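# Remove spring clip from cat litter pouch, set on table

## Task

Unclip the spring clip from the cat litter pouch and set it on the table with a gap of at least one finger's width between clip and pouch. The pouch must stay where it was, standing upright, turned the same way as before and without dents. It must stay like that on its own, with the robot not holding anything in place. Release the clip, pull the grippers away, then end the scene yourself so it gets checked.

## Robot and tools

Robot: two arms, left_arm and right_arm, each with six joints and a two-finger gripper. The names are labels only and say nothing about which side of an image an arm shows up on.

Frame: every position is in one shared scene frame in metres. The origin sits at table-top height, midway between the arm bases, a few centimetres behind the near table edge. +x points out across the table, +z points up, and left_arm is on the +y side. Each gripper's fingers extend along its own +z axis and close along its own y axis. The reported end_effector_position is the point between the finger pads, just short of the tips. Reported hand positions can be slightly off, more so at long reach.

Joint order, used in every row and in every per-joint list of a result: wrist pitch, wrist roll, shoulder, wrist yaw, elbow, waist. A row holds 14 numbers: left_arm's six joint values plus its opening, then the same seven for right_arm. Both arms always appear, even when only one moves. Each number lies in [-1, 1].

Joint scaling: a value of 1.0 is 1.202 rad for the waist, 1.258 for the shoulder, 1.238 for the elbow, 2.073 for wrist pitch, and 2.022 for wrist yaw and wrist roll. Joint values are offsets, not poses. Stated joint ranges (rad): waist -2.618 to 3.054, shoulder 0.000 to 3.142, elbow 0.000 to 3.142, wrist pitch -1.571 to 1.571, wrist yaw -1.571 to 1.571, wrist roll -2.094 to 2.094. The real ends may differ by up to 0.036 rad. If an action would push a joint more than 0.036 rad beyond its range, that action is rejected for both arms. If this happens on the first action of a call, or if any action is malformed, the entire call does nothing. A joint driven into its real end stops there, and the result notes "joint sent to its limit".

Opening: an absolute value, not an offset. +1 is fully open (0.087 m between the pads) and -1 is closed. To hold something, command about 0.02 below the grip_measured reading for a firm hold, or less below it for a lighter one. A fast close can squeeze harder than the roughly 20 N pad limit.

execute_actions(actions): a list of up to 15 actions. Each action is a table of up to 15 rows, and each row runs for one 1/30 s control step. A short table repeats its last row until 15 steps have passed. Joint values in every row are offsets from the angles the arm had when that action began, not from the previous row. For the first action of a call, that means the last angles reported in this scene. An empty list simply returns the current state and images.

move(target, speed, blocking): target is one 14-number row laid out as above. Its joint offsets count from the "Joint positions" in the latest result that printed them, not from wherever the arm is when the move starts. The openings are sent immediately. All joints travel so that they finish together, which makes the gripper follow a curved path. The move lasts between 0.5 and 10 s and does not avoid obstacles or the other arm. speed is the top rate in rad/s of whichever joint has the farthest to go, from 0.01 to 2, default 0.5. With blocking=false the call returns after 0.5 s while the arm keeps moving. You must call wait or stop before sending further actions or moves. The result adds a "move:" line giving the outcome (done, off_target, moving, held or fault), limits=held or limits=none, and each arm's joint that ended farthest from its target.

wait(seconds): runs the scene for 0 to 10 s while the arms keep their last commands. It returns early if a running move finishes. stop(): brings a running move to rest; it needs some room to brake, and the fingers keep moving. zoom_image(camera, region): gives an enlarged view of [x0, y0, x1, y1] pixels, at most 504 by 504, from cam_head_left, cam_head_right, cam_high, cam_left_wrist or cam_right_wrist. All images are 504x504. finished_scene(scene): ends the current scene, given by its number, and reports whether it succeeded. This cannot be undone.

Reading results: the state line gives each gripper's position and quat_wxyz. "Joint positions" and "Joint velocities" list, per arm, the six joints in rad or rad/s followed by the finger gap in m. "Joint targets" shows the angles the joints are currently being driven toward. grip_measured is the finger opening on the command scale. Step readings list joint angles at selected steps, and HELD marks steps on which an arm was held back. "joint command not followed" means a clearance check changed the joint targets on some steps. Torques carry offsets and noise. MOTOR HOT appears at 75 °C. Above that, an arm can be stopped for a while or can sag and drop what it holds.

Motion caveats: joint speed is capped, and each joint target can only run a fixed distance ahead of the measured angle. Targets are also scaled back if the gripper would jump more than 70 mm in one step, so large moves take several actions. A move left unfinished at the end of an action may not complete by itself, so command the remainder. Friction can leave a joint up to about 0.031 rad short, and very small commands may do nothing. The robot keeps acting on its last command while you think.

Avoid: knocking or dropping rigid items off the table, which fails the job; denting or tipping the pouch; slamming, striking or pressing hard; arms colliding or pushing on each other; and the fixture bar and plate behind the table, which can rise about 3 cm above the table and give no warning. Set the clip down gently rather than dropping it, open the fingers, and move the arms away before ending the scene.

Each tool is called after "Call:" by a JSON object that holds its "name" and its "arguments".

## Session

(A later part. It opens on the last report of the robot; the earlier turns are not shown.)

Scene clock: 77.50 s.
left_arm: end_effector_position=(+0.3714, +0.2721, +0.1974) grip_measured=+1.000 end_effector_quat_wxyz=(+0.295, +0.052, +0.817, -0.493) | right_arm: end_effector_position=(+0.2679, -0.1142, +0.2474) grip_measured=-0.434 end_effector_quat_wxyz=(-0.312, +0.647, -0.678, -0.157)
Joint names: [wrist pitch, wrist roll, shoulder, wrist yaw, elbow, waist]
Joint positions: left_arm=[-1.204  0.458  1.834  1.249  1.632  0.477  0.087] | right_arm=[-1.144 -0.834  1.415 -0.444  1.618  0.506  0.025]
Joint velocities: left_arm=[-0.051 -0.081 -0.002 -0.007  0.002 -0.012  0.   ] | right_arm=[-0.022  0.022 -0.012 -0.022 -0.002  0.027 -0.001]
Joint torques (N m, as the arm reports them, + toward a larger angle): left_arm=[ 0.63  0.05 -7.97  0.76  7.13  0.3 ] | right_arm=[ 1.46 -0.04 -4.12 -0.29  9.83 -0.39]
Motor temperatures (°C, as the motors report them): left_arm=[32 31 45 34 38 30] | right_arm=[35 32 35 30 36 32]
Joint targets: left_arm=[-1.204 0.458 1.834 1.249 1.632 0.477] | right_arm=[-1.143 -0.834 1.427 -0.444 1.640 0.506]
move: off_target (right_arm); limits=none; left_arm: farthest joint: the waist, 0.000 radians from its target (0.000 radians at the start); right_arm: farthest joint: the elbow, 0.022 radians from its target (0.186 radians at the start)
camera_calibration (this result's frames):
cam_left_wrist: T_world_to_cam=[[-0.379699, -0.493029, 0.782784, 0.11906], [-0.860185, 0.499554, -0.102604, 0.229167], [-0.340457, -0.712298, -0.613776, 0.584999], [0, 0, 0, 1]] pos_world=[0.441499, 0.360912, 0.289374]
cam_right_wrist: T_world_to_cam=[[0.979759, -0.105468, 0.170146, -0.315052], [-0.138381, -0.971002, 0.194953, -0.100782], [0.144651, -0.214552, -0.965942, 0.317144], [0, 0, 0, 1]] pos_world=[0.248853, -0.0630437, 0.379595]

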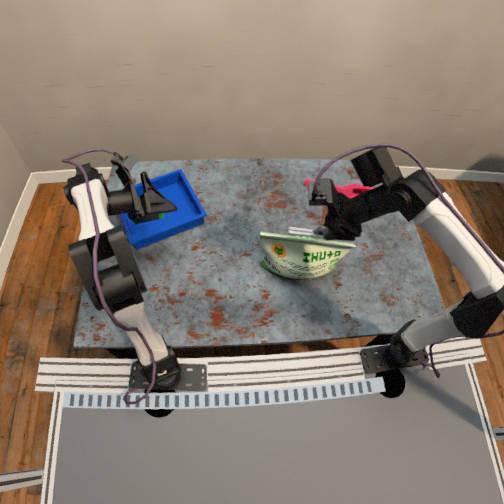

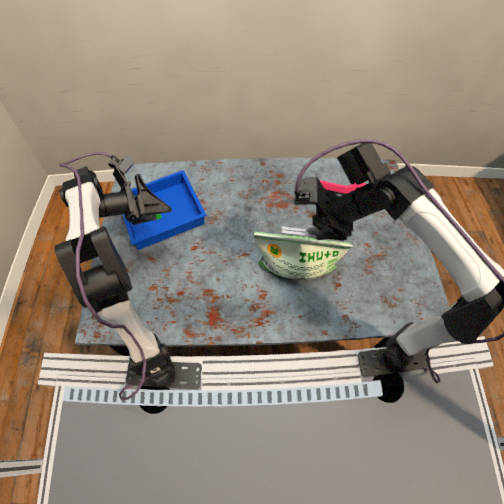

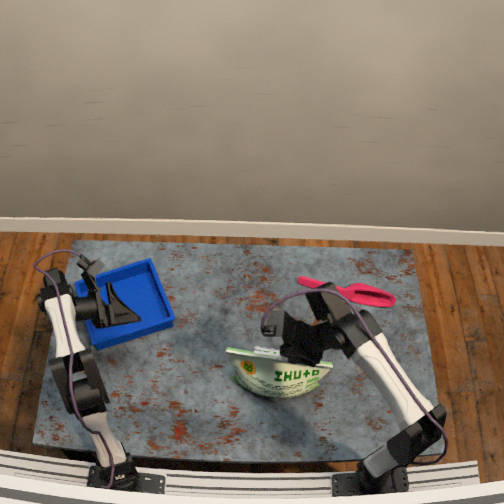

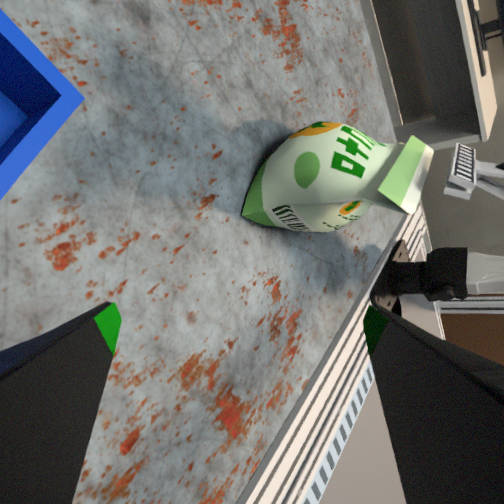

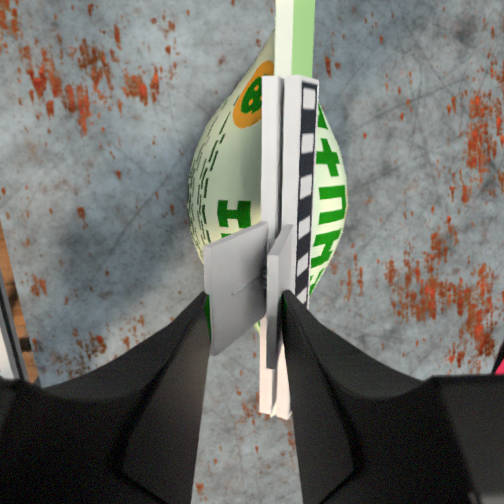

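Call:
{"name": "move", "arguments": {"target": [0,0,0,0,0,0,1,0,0,0,0,0.017,-0.58,-0.6], "speed": 0.7}}

Call:
{"name": "move", "arguments": {"target": [0,0,0,0,0,0,1,0.214,0,0.055,0,-0.495,0,-0.6], "speed": 0.5}}

Call:
{"name": "zoom_image", "arguments": {"camera": "cam_head_left", "region": [320, 170, 470, 320]}}

Scene clock: 82.83 s.
left_arm: end_effector_position=(+0.3714, +0.2721, +0.1974) grip_measured=+1.000 end_effector_quat_wxyz=(+0.295, +0.052, +0.817, -0.493) | right_arm: end_effector_position=(+0.3429, -0.3260, +0.2531) grip_measured=-0.434 end_effector_quat_wxyz=(+0.349, -0.383, +0.855, +0.031)
Joint names: [wrist pitch, wrist roll, shoulder, wrist yaw, elbow, waist]
Joint positions: left_arm=[-1.204  0.458  1.834  1.249  1.632  0.477  0.087] | right_arm=[-1.148 -0.834  1.415 -0.442  1.618 -0.184  0.025]
Joint velocities: left_arm=[ 0.022 -0.051 -0.002  0.066  0.002 -0.002  0.   ] | right_arm=[ 0.022 -0.007 -0.002  0.066  0.007 -0.017  0.   ]
Joint torques (N m, as the arm reports them, + toward a larger angle): left_arm=[ 0.64  0.05 -7.97  0.76  7.13  0.32] | right_arm=[ 1.47 -0.05 -5.01 -0.33  9.72 -1.01]
Motor temperatures (°C, as the motors report them): left_arm=[33 31 46 34 39 30] | right_arm=[35 32 35 30 37 32]
Joint targets: left_arm=[-1.204 0.458 1.834 1.249 1.632 0.477] | right_arm=[-1.144 -0.834 1.415 -0.444 1.639 -0.191]
move: off_target (right_arm); limits=none; left_arm: farthest joint: the waist, 0.000 radians from its target (0.000 radians at the start); right_arm: farthest joint: the elbow, 0.021 radians from its target (0.021 radians at the start)
camera_calibration (this result's frames):
cam_left_wrist: T_world_to_cam=[[-0.379699, -0.493029, 0.782784, 0.11906], [-0.860185, 0.499554, -0.102604, 0.229167], [-0.340457, -0.712298, -0.613776, 0.584999], [0, 0, 0, 1]] pos_world=[0.441499, 0.360912, 0.289374]
cam_right_wrist: T_world_to_cam=[[0.68557, -0.70155, 0.194479, -0.511464], [-0.727922, -0.656494, 0.197853, 0.00684071], [-0.0111291, -0.277207, -0.960746, 0.297981], [0, 0, 0, 1]] pos_world=[0.35894, -0.271724, 0.384399]

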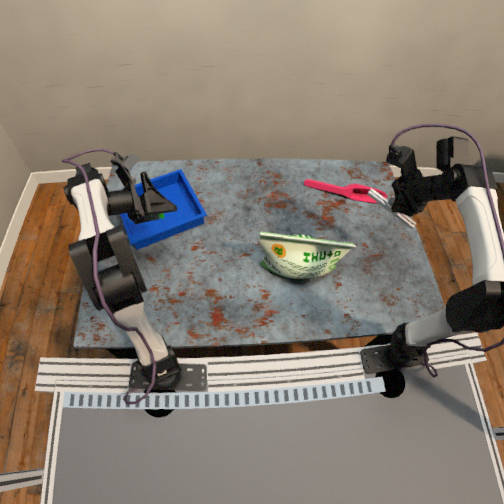

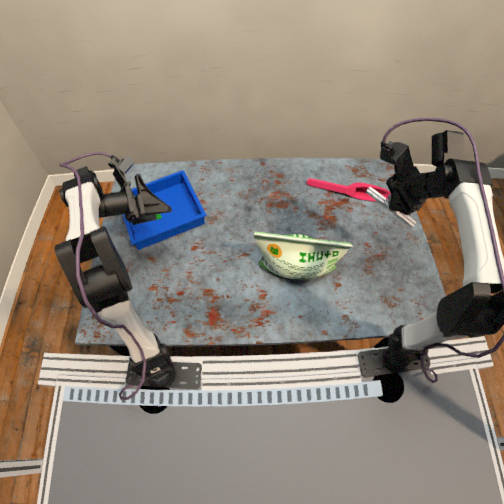

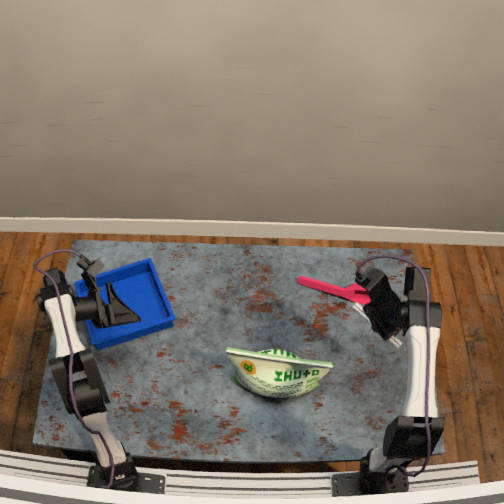

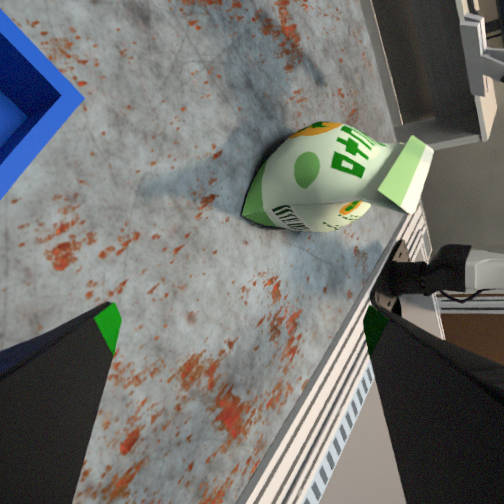

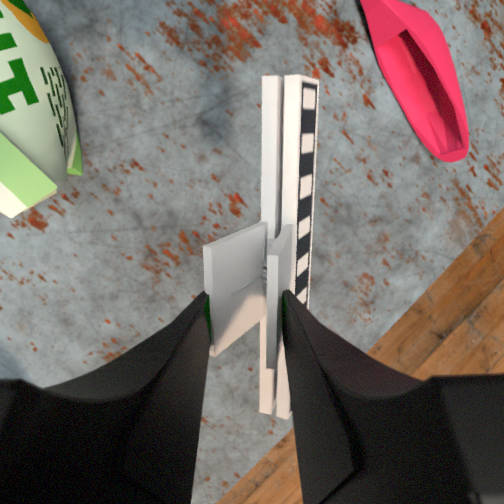

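Scene clock: 84.80 s.
left_arm: end_effector_position=(+0.3714, +0.2721, +0.1974) grip_measured=+1.000 end_effector_quat_wxyz=(+0.295, +0.052, +0.817, -0.493) | right_arm: end_effector_position=(+0.3176, -0.3293, +0.0678) grip_measured=-0.434 end_effector_quat_wxyz=(+0.249, -0.367, +0.892, +0.091)
Joint names: [wrist pitch, wrist roll, shoulder, wrist yaw, elbow, waist]
Joint positions: left_arm=[-1.204  0.458  1.834  1.249  1.632  0.477  0.087] | right_arm=[-0.726 -0.834  1.477 -0.442  1.011 -0.184  0.025]
Joint velocities: left_arm=[-0.022  0.037  0.002  0.081  0.027 -0.012  0.   ] | right_arm=[ 0.007 -0.007 -0.012  0.007  0.007  0.012 -0.002]
Joint torques (N m, as the arm reports them, + toward a larger angle): left_arm=[ 0.64  0.05 -7.98  0.77  7.12  0.29] | right_arm=[ 1.27 -0.07 -5.06 -0.34  7.11 -0.46]
Motor temperatures (°C, as the motors report them): left_arm=[33 31 46 34 39 30] | right_arm=[36 32 35 30 37 32]
Joint targets: left_arm=[-1.204 0.458 1.834 1.249 1.632 0.477] | right_arm=[-0.704 -0.834 1.484 -0.442 1.005 -0.184]
move: off_target (right_arm); limits=none; left_arm: farthest joint: the waist, 0.000 radians from its target (0.000 radians at the start); right_arm: farthest joint: the wrist pitch, 0.021 radians from its target (0.443 radians at the start)
camera_calibration (this result's frames):
cam_left_wrist: T_world_to_cam=[[-0.379699, -0.493029, 0.782784, 0.11906], [-0.860185, 0.499554, -0.102604, 0.229167], [-0.340457, -0.712298, -0.613776, 0.584999], [0, 0, 0, 1]] pos_world=[0.441499, 0.360912, 0.289374]
cam_right_wrist: T_world_to_cam=[[0.702717, -0.711468, -0.000937854, -0.45587], [-0.667397, -0.659643, 0.345619, -0.00746459], [-0.246515, -0.242246, -0.938375, 0.203535], [0, 0, 0, 1]] pos_world=[0.365541, -0.279956, 0.193144]

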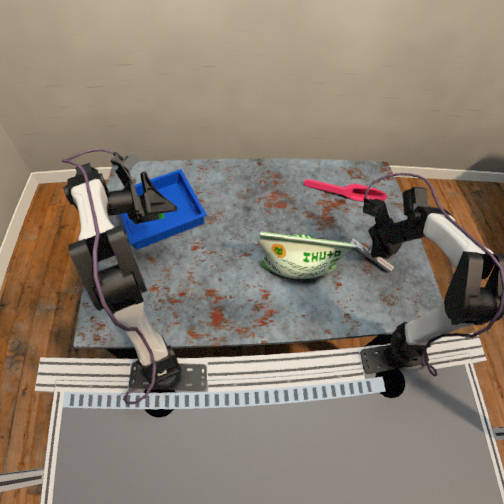

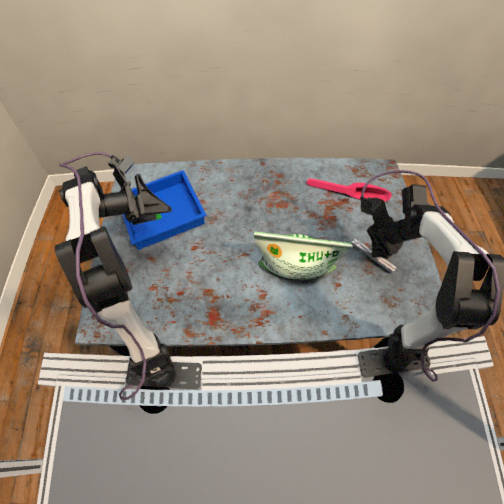

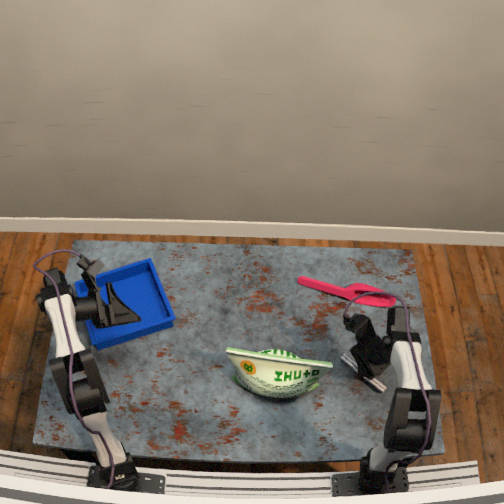

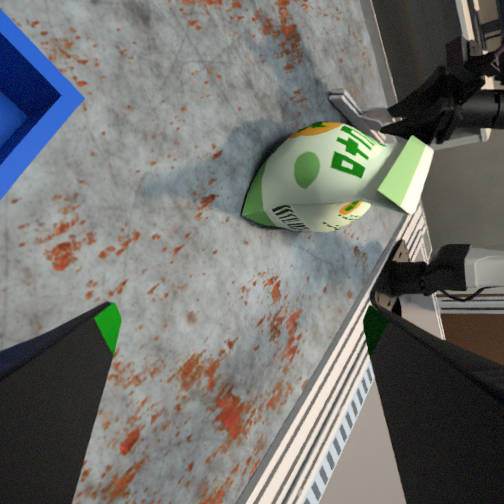

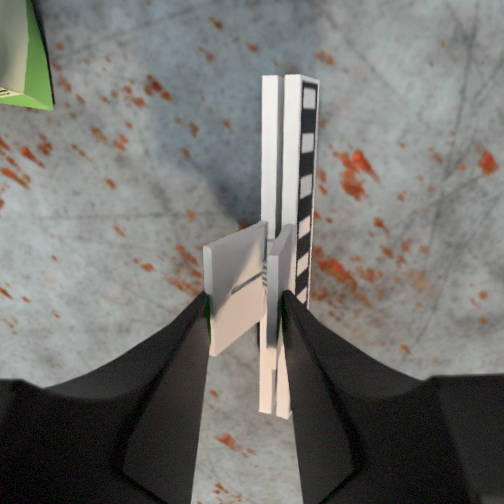

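Region (320, 170, 470, 320) of cam_head_left's 504x504 image, scaled by 3.360, with more detail than that image has.

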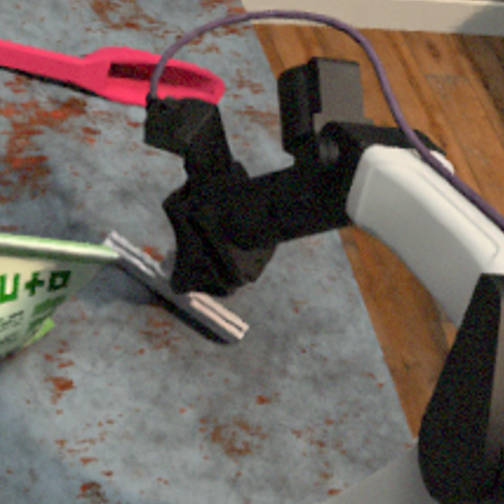

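Call:
{"name": "move", "arguments": {"target": [0,0,0,0,0,0,1,0.085,0,0,0,-0.075,0,-0.6], "speed": 0.2}}

Call:
{"name": "zoom_image", "arguments": {"camera": "cam_left_wrist", "region": [300, 40, 440, 180]}}

Call:
{"name": "zoom_image", "arguments": {"camera": "cam_head_left", "region": [330, 200, 430, 300]}}

Scene clock: 88.70 s.
left_arm: end_effector_position=(+0.3714, +0.2721, +0.1974) grip_measured=+1.000 end_effector_quat_wxyz=(+0.295, +0.052, +0.817, -0.493) | right_arm: end_effector_position=(+0.3181, -0.3290, +0.0611) grip_measured=-0.385 end_effector_quat_wxyz=(+0.263, -0.365, +0.889, +0.085)
Joint names: [wrist pitch, wrist roll, shoulder, wrist yaw, elbow, waist]
Joint positions: left_arm=[-1.204  0.458  1.834  1.249  1.632  0.477  0.087] | right_arm=[-0.656 -0.825  1.457 -0.444  0.956 -0.184  0.027]
Joint velocities: left_arm=[ 0.007 -0.007 -0.037  0.037  0.002  0.007  0.   ] | right_arm=[-0.022  0.007  0.007 -0.051 -0.012  0.002 -0.001]
Joint torques (N m, as the arm reports them, + toward a larger angle): left_arm=[ 0.64  0.04 -7.97  0.76  7.12  0.32] | right_arm=[ 2.12 -0.19 -3.88 -0.3   3.77 -0.43]
Motor temperatures (°C, as the motors report them): left_arm=[33 31 46 34 39 30] | right_arm=[36 32 35 30 37 32]
Joint targets: left_arm=[-1.204 0.458 1.834 1.249 1.632 0.477] | right_arm=[-0.549 -0.834 1.477 -0.442 0.918 -0.184]
move: off_target (right_arm); limits=none; left_arm: farthest joint: the waist, 0.000 radians from its target (0.000 radians at the start); right_arm: farthest joint: the wrist pitch, 0.107 radians from its target (0.175 radians at the start)
camera_calibration (this result's frames):
cam_left_wrist: T_world_to_cam=[[-0.379699, -0.493029, 0.782784, 0.11906], [-0.860185, 0.499554, -0.102604, 0.229167], [-0.340457, -0.712298, -0.613776, 0.584999], [0, 0, 0, 1]] pos_world=[0.441499, 0.360912, 0.289374]
cam_right_wrist: T_world_to_cam=[[0.698147, -0.715673, 0.0200804, -0.457239], [-0.6817, -0.655911, 0.324138, 0.00249556], [-0.218806, -0.239985, -0.945797, 0.189845], [0, 0, 0, 1]] pos_world=[0.36246, -0.280036, 0.187928]

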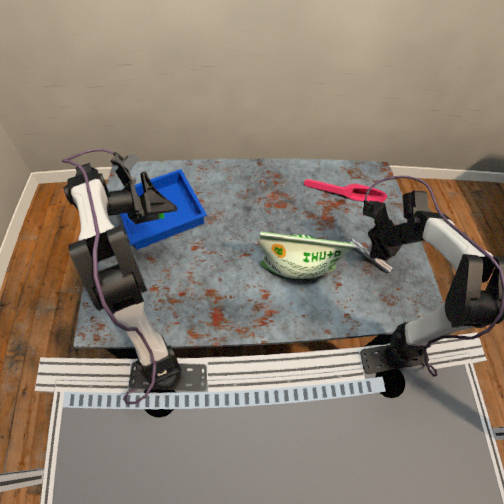

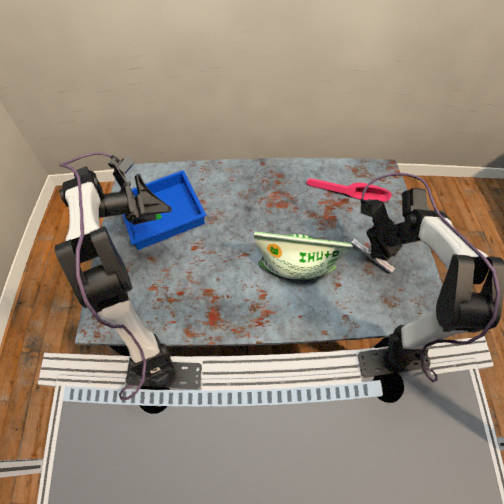

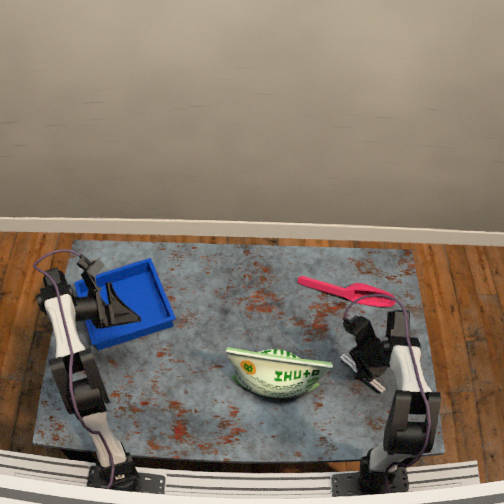

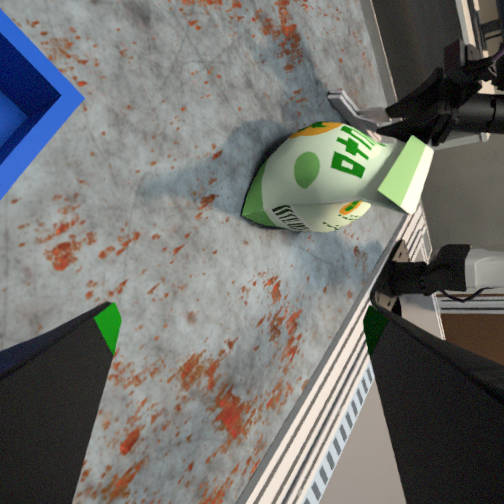

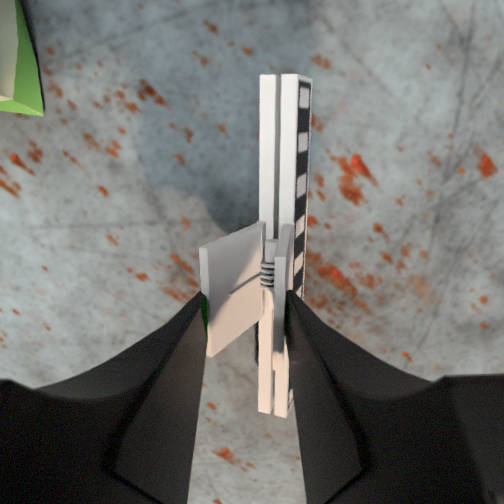

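Region (300, 40, 440, 180) of cam_left_wrist's 504x504 image, scaled by 3.600, with more detail than that image has.

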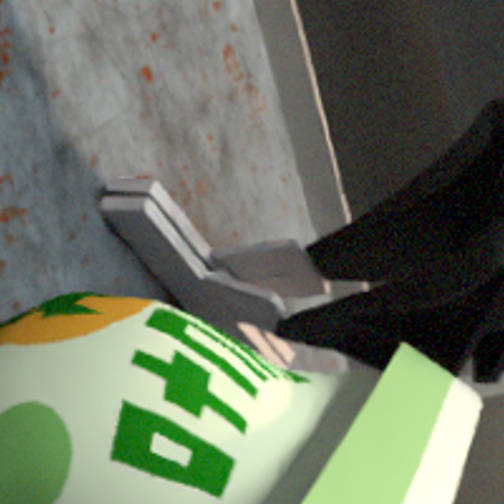

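Region (330, 200, 430, 300) of cam_head_left's 504x504 image, scaled by 5.040, with more detail than that image has.

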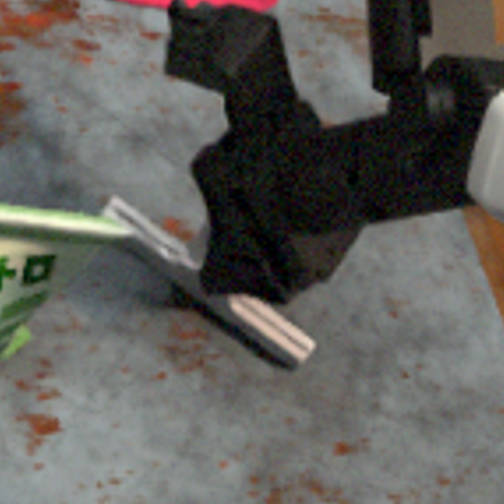

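On the table. Ease off, release, lift.

Call:
{"name": "execute_actions", "arguments": {"actions": [[[0,0,0,0,0,0,1,0,0,0,0,0,0,-0.36]],[[0,0,0,0,0,0,1,0,0,0,0,0,0,-0.25]],[[0,0,0,0,0,0,1,0,0,0,0,0,0,0.2]]]}}

Call:
{"name": "move", "arguments": {"target": [0,0,0,0,0,0,1,-0.16,0,0,0,0.3,-0.05,0.3], "speed": 0.5}}

Scene clock: 91.60 s.
left_arm: end_effector_position=(+0.3714, +0.2721, +0.1974) grip_measured=+1.000 end_effector_quat_wxyz=(+0.295, +0.052, +0.817, -0.493) | right_arm: end_effector_position=(+0.3174, -0.3288, +0.0616) grip_measured=+0.200 end_effector_quat_wxyz=(+0.263, -0.365, +0.889, +0.086)
Joint names: [wrist pitch, wrist roll, shoulder, wrist yaw, elbow, waist]
Joint positions: left_arm=[-1.204  0.458  1.834  1.249  1.632  0.477  0.087] | right_arm=[-0.66  -0.824  1.455 -0.445  0.957 -0.184  0.052]
Joint velocities: left_arm=[-0.066  0.007 -0.032  0.022 -0.002 -0.002  0.   ] | right_arm=[-0.037  0.007 -0.007  0.037 -0.007 -0.002  0.   ]
Joint torques (N m, as the arm reports them, + toward a larger angle): left_arm=[ 0.63  0.05 -7.96  0.77  7.12  0.32] | right_arm=[ 1.12 -0.07 -5.43 -0.34  7.75 -0.39]
Motor temperatures (°C, as the motors report them): left_arm=[33 31 46 34 39 30] | right_arm=[36 32 35 30 37 32]
Joint targets: left_arm=[-1.204 0.458 1.834 1.249 1.632 0.477] | right_arm=[-0.660 -0.824 1.455 -0.445 0.957 -0.184]
Step readings (joint positions; steps 1 to 15: 1st action; 16 to 30: 2nd action; 31 to 45: 3rd action):
0: left_arm=[-1.204 0.458 1.834 1.249 1.632 0.477] | right_arm=[-0.656 -0.825 1.457 -0.444 0.956 -0.184]
1: left_arm=[-1.204 0.458 1.834 1.249 1.632 0.477] | right_arm=[-0.660 -0.824 1.456 -0.444 0.957 -0.184]
2: left_arm=[-1.204 0.458 1.834 1.249 1.632 0.477] | right_arm=[-0.660 -0.824 1.455 -0.444 0.957 -0.184]
4: left_arm=[-1.204 0.458 1.834 1.249 1.632 0.477] | right_arm=[-0.660 -0.824 1.455 -0.444 0.957 -0.184]
8: left_arm=[-1.204 0.458 1.834 1.249 1.632 0.477] | right_arm=[-0.660 -0.824 1.455 -0.444 0.957 -0.184]
15: left_arm=[-1.204 0.458 1.834 1.249 1.632 0.477] | right_arm=[-0.660 -0.824 1.455 -0.444 0.957 -0.184]
16: left_arm=[-1.204 0.458 1.834 1.249 1.632 0.477] | right_arm=[-0.660 -0.824 1.455 -0.444 0.957 -0.184]
17: left_arm=[-1.204 0.458 1.834 1.249 1.632 0.477] | right_arm=[-0.660 -0.824 1.455 -0.445 0.957 -0.184]
19: left_arm=[-1.204 0.458 1.834 1.249 1.632 0.477] | right_arm=[-0.660 -0.824 1.455 -0.445 0.957 -0.184]
23: left_arm=[-1.204 0.458 1.834 1.249 1.632 0.477] | right_arm=[-0.660 -0.824 1.455 -0.445 0.957 -0.184]
30: left_arm=[-1.204 0.458 1.834 1.249 1.632 0.477] | right_arm=[-0.660 -0.824 1.455 -0.445 0.957 -0.184]
31: left_arm=[-1.204 0.458 1.834 1.249 1.632 0.477] | right_arm=[-0.660 -0.824 1.455 -0.445 0.957 -0.184]
32: left_arm=[-1.204 0.458 1.834 1.249 1.632 0.477] | right_arm=[-0.660 -0.824 1.455 -0.445 0.957 -0.184]
34: left_arm=[-1.204 0.458 1.834 1.249 1.632 0.477] | right_arm=[-0.660 -0.824 1.455 -0.445 0.957 -0.184]
38: left_arm=[-1.204 0.458 1.834 1.249 1.632 0.477] | right_arm=[-0.660 -0.824 1.455 -0.445 0.957 -0.184]
45: Joint positions above
camera_calibration (this result's frames):
cam_left_wrist: T_world_to_cam=[[-0.379699, -0.493029, 0.782784, 0.11906], [-0.860185, 0.499554, -0.102604, 0.229167], [-0.340457, -0.712298, -0.613776, 0.584999], [0, 0, 0, 1]] pos_world=[0.441499, 0.360912, 0.289374]
cam_right_wrist: T_world_to_cam=[[0.698012, -0.715849, 0.0184501, -0.456529], [-0.681335, -0.655987, 0.324752, 0.00182874], [-0.22037, -0.239251, -0.945619, 0.190854], [0, 0, 0, 1]] pos_world=[0.361967, -0.279944, 0.188304]

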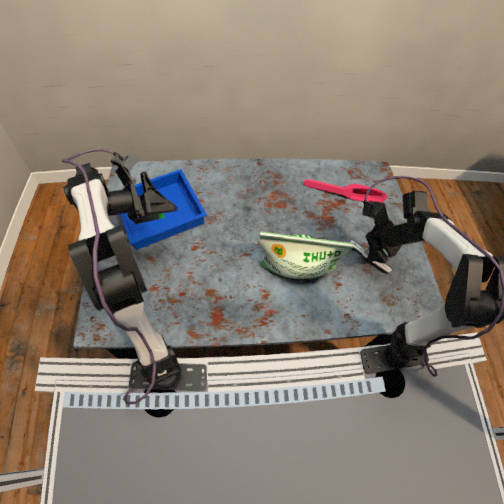

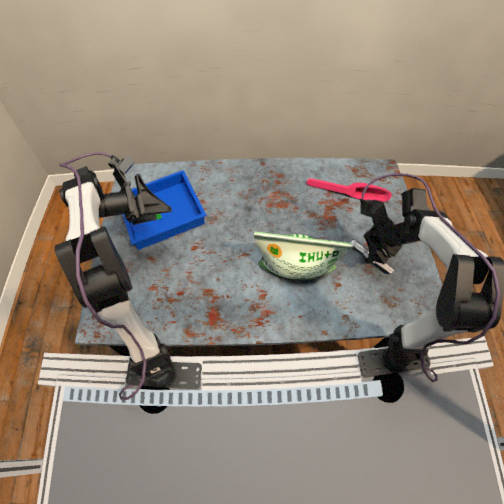

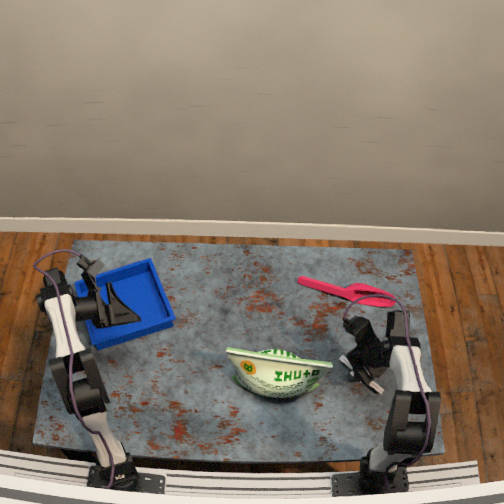

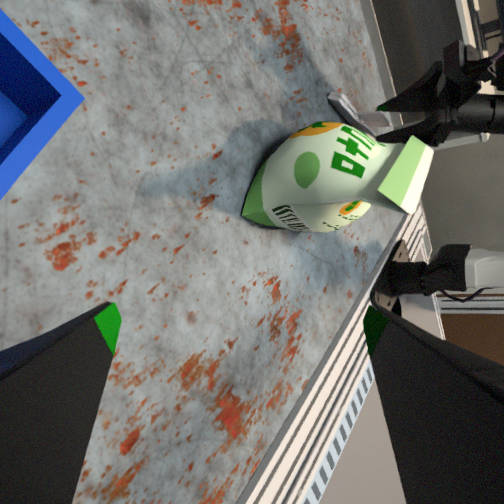

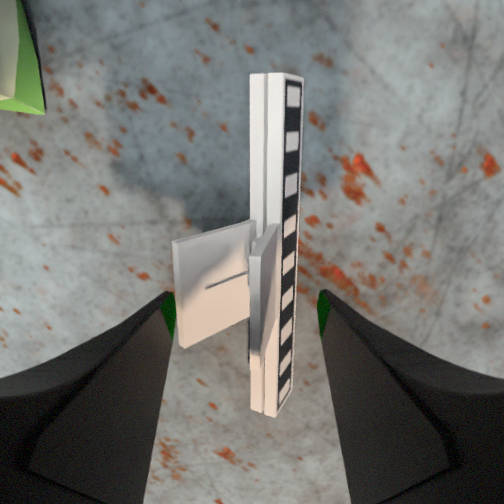

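Scene clock: 93.13 s.
left_arm: end_effector_position=(+0.3714, +0.2721, +0.1974) grip_measured=+1.000 end_effector_quat_wxyz=(+0.295, +0.052, +0.817, -0.493) | right_arm: end_effector_position=(+0.3327, -0.3436, +0.1531) grip_measured=+0.300 end_effector_quat_wxyz=(+0.277, -0.345, +0.894, +0.071)
Joint names: [wrist pitch, wrist roll, shoulder, wrist yaw, elbow, waist]
Joint positions: left_arm=[-1.204  0.458  1.834  1.249  1.632  0.477  0.087] | right_arm=[-0.986 -0.824  1.455 -0.445  1.312 -0.233  0.057]
Joint velocities: left_arm=[-0.022 -0.051  0.002 -0.037  0.002  0.012  0.   ] | right_arm=[-0.022 -0.037 -0.002  0.007  0.002 -0.007 -0.001]
Joint torques (N m, as the arm reports them, + toward a larger angle): left_arm=[ 0.64  0.05 -7.96  0.77  7.11  0.32] | right_arm=[ 1.1  -0.07 -5.64 -0.32  9.7  -1.21]
Motor temperatures (°C, as the motors report them): left_arm=[33 31 46 34 39 30] | right_arm=[36 32 35 30 37 32]
Joint targets: left_arm=[-1.204 0.458 1.834 1.249 1.632 0.477] | right_arm=[-0.992 -0.824 1.455 -0.445 1.328 -0.244]
move: done; limits=none; left_arm: farthest joint: the waist, 0.000 radians from its target (0.000 radians at the start); right_arm: farthest joint: the elbow, 0.016 radians from its target (0.372 radians at the start)
camera_calibration (this result's frames):
cam_left_wrist: T_world_to_cam=[[-0.379699, -0.493029, 0.782784, 0.11906], [-0.860185, 0.499554, -0.102604, 0.229167], [-0.340457, -0.712298, -0.613776, 0.584999], [0, 0, 0, 1]] pos_world=[0.441499, 0.360912, 0.289374]
cam_right_wrist: T_world_to_cam=[[0.661864, -0.748339, 0.0438667, -0.482485], [-0.721811, -0.620424, 0.306698, 0.00135778], [-0.202298, -0.234656, -0.950796, 0.273593], [0, 0, 0, 1]] pos_world=[0.375667, -0.29602, 0.28088]

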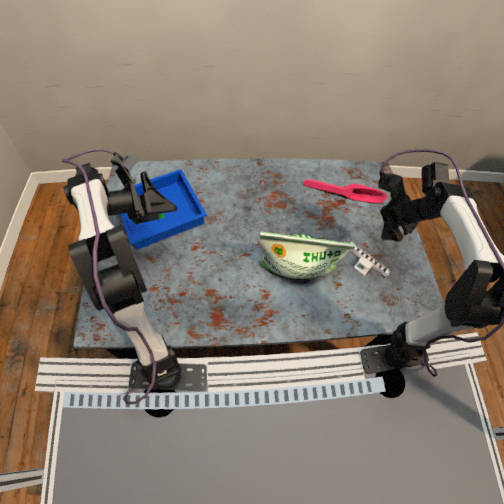

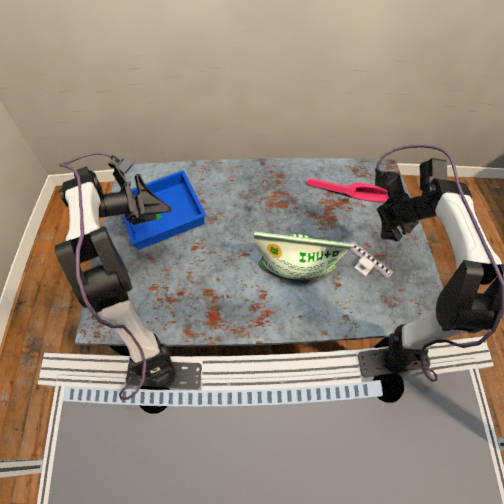

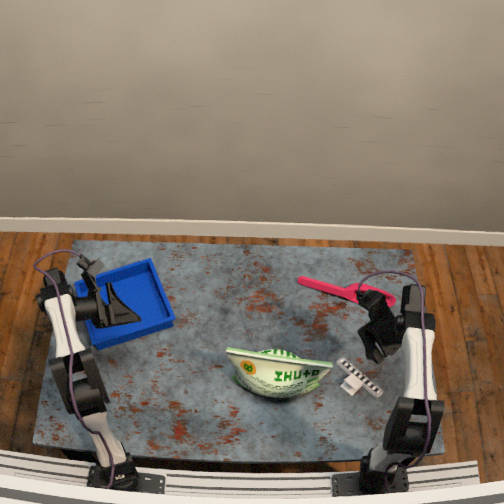

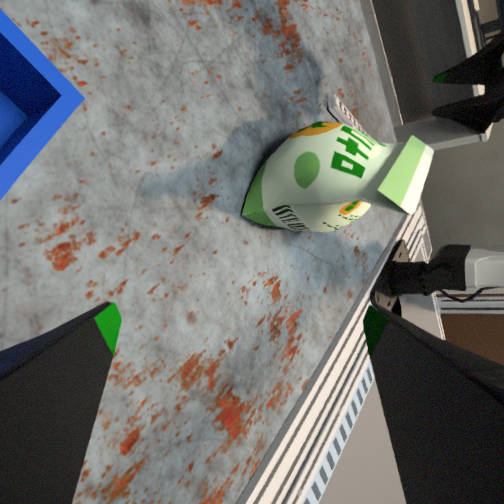

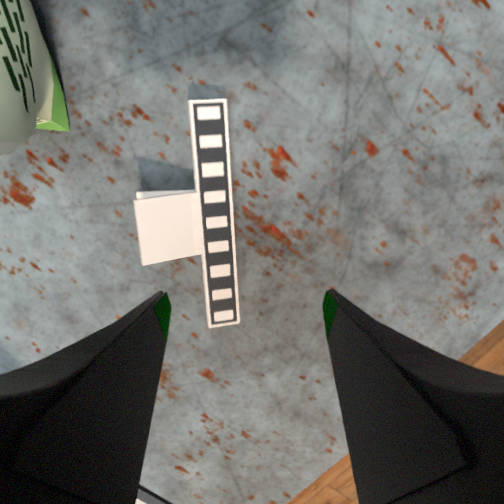

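Call:
{"name": "finished_scene", "arguments": {"scene": 1}}

The scene is finished: the task was done.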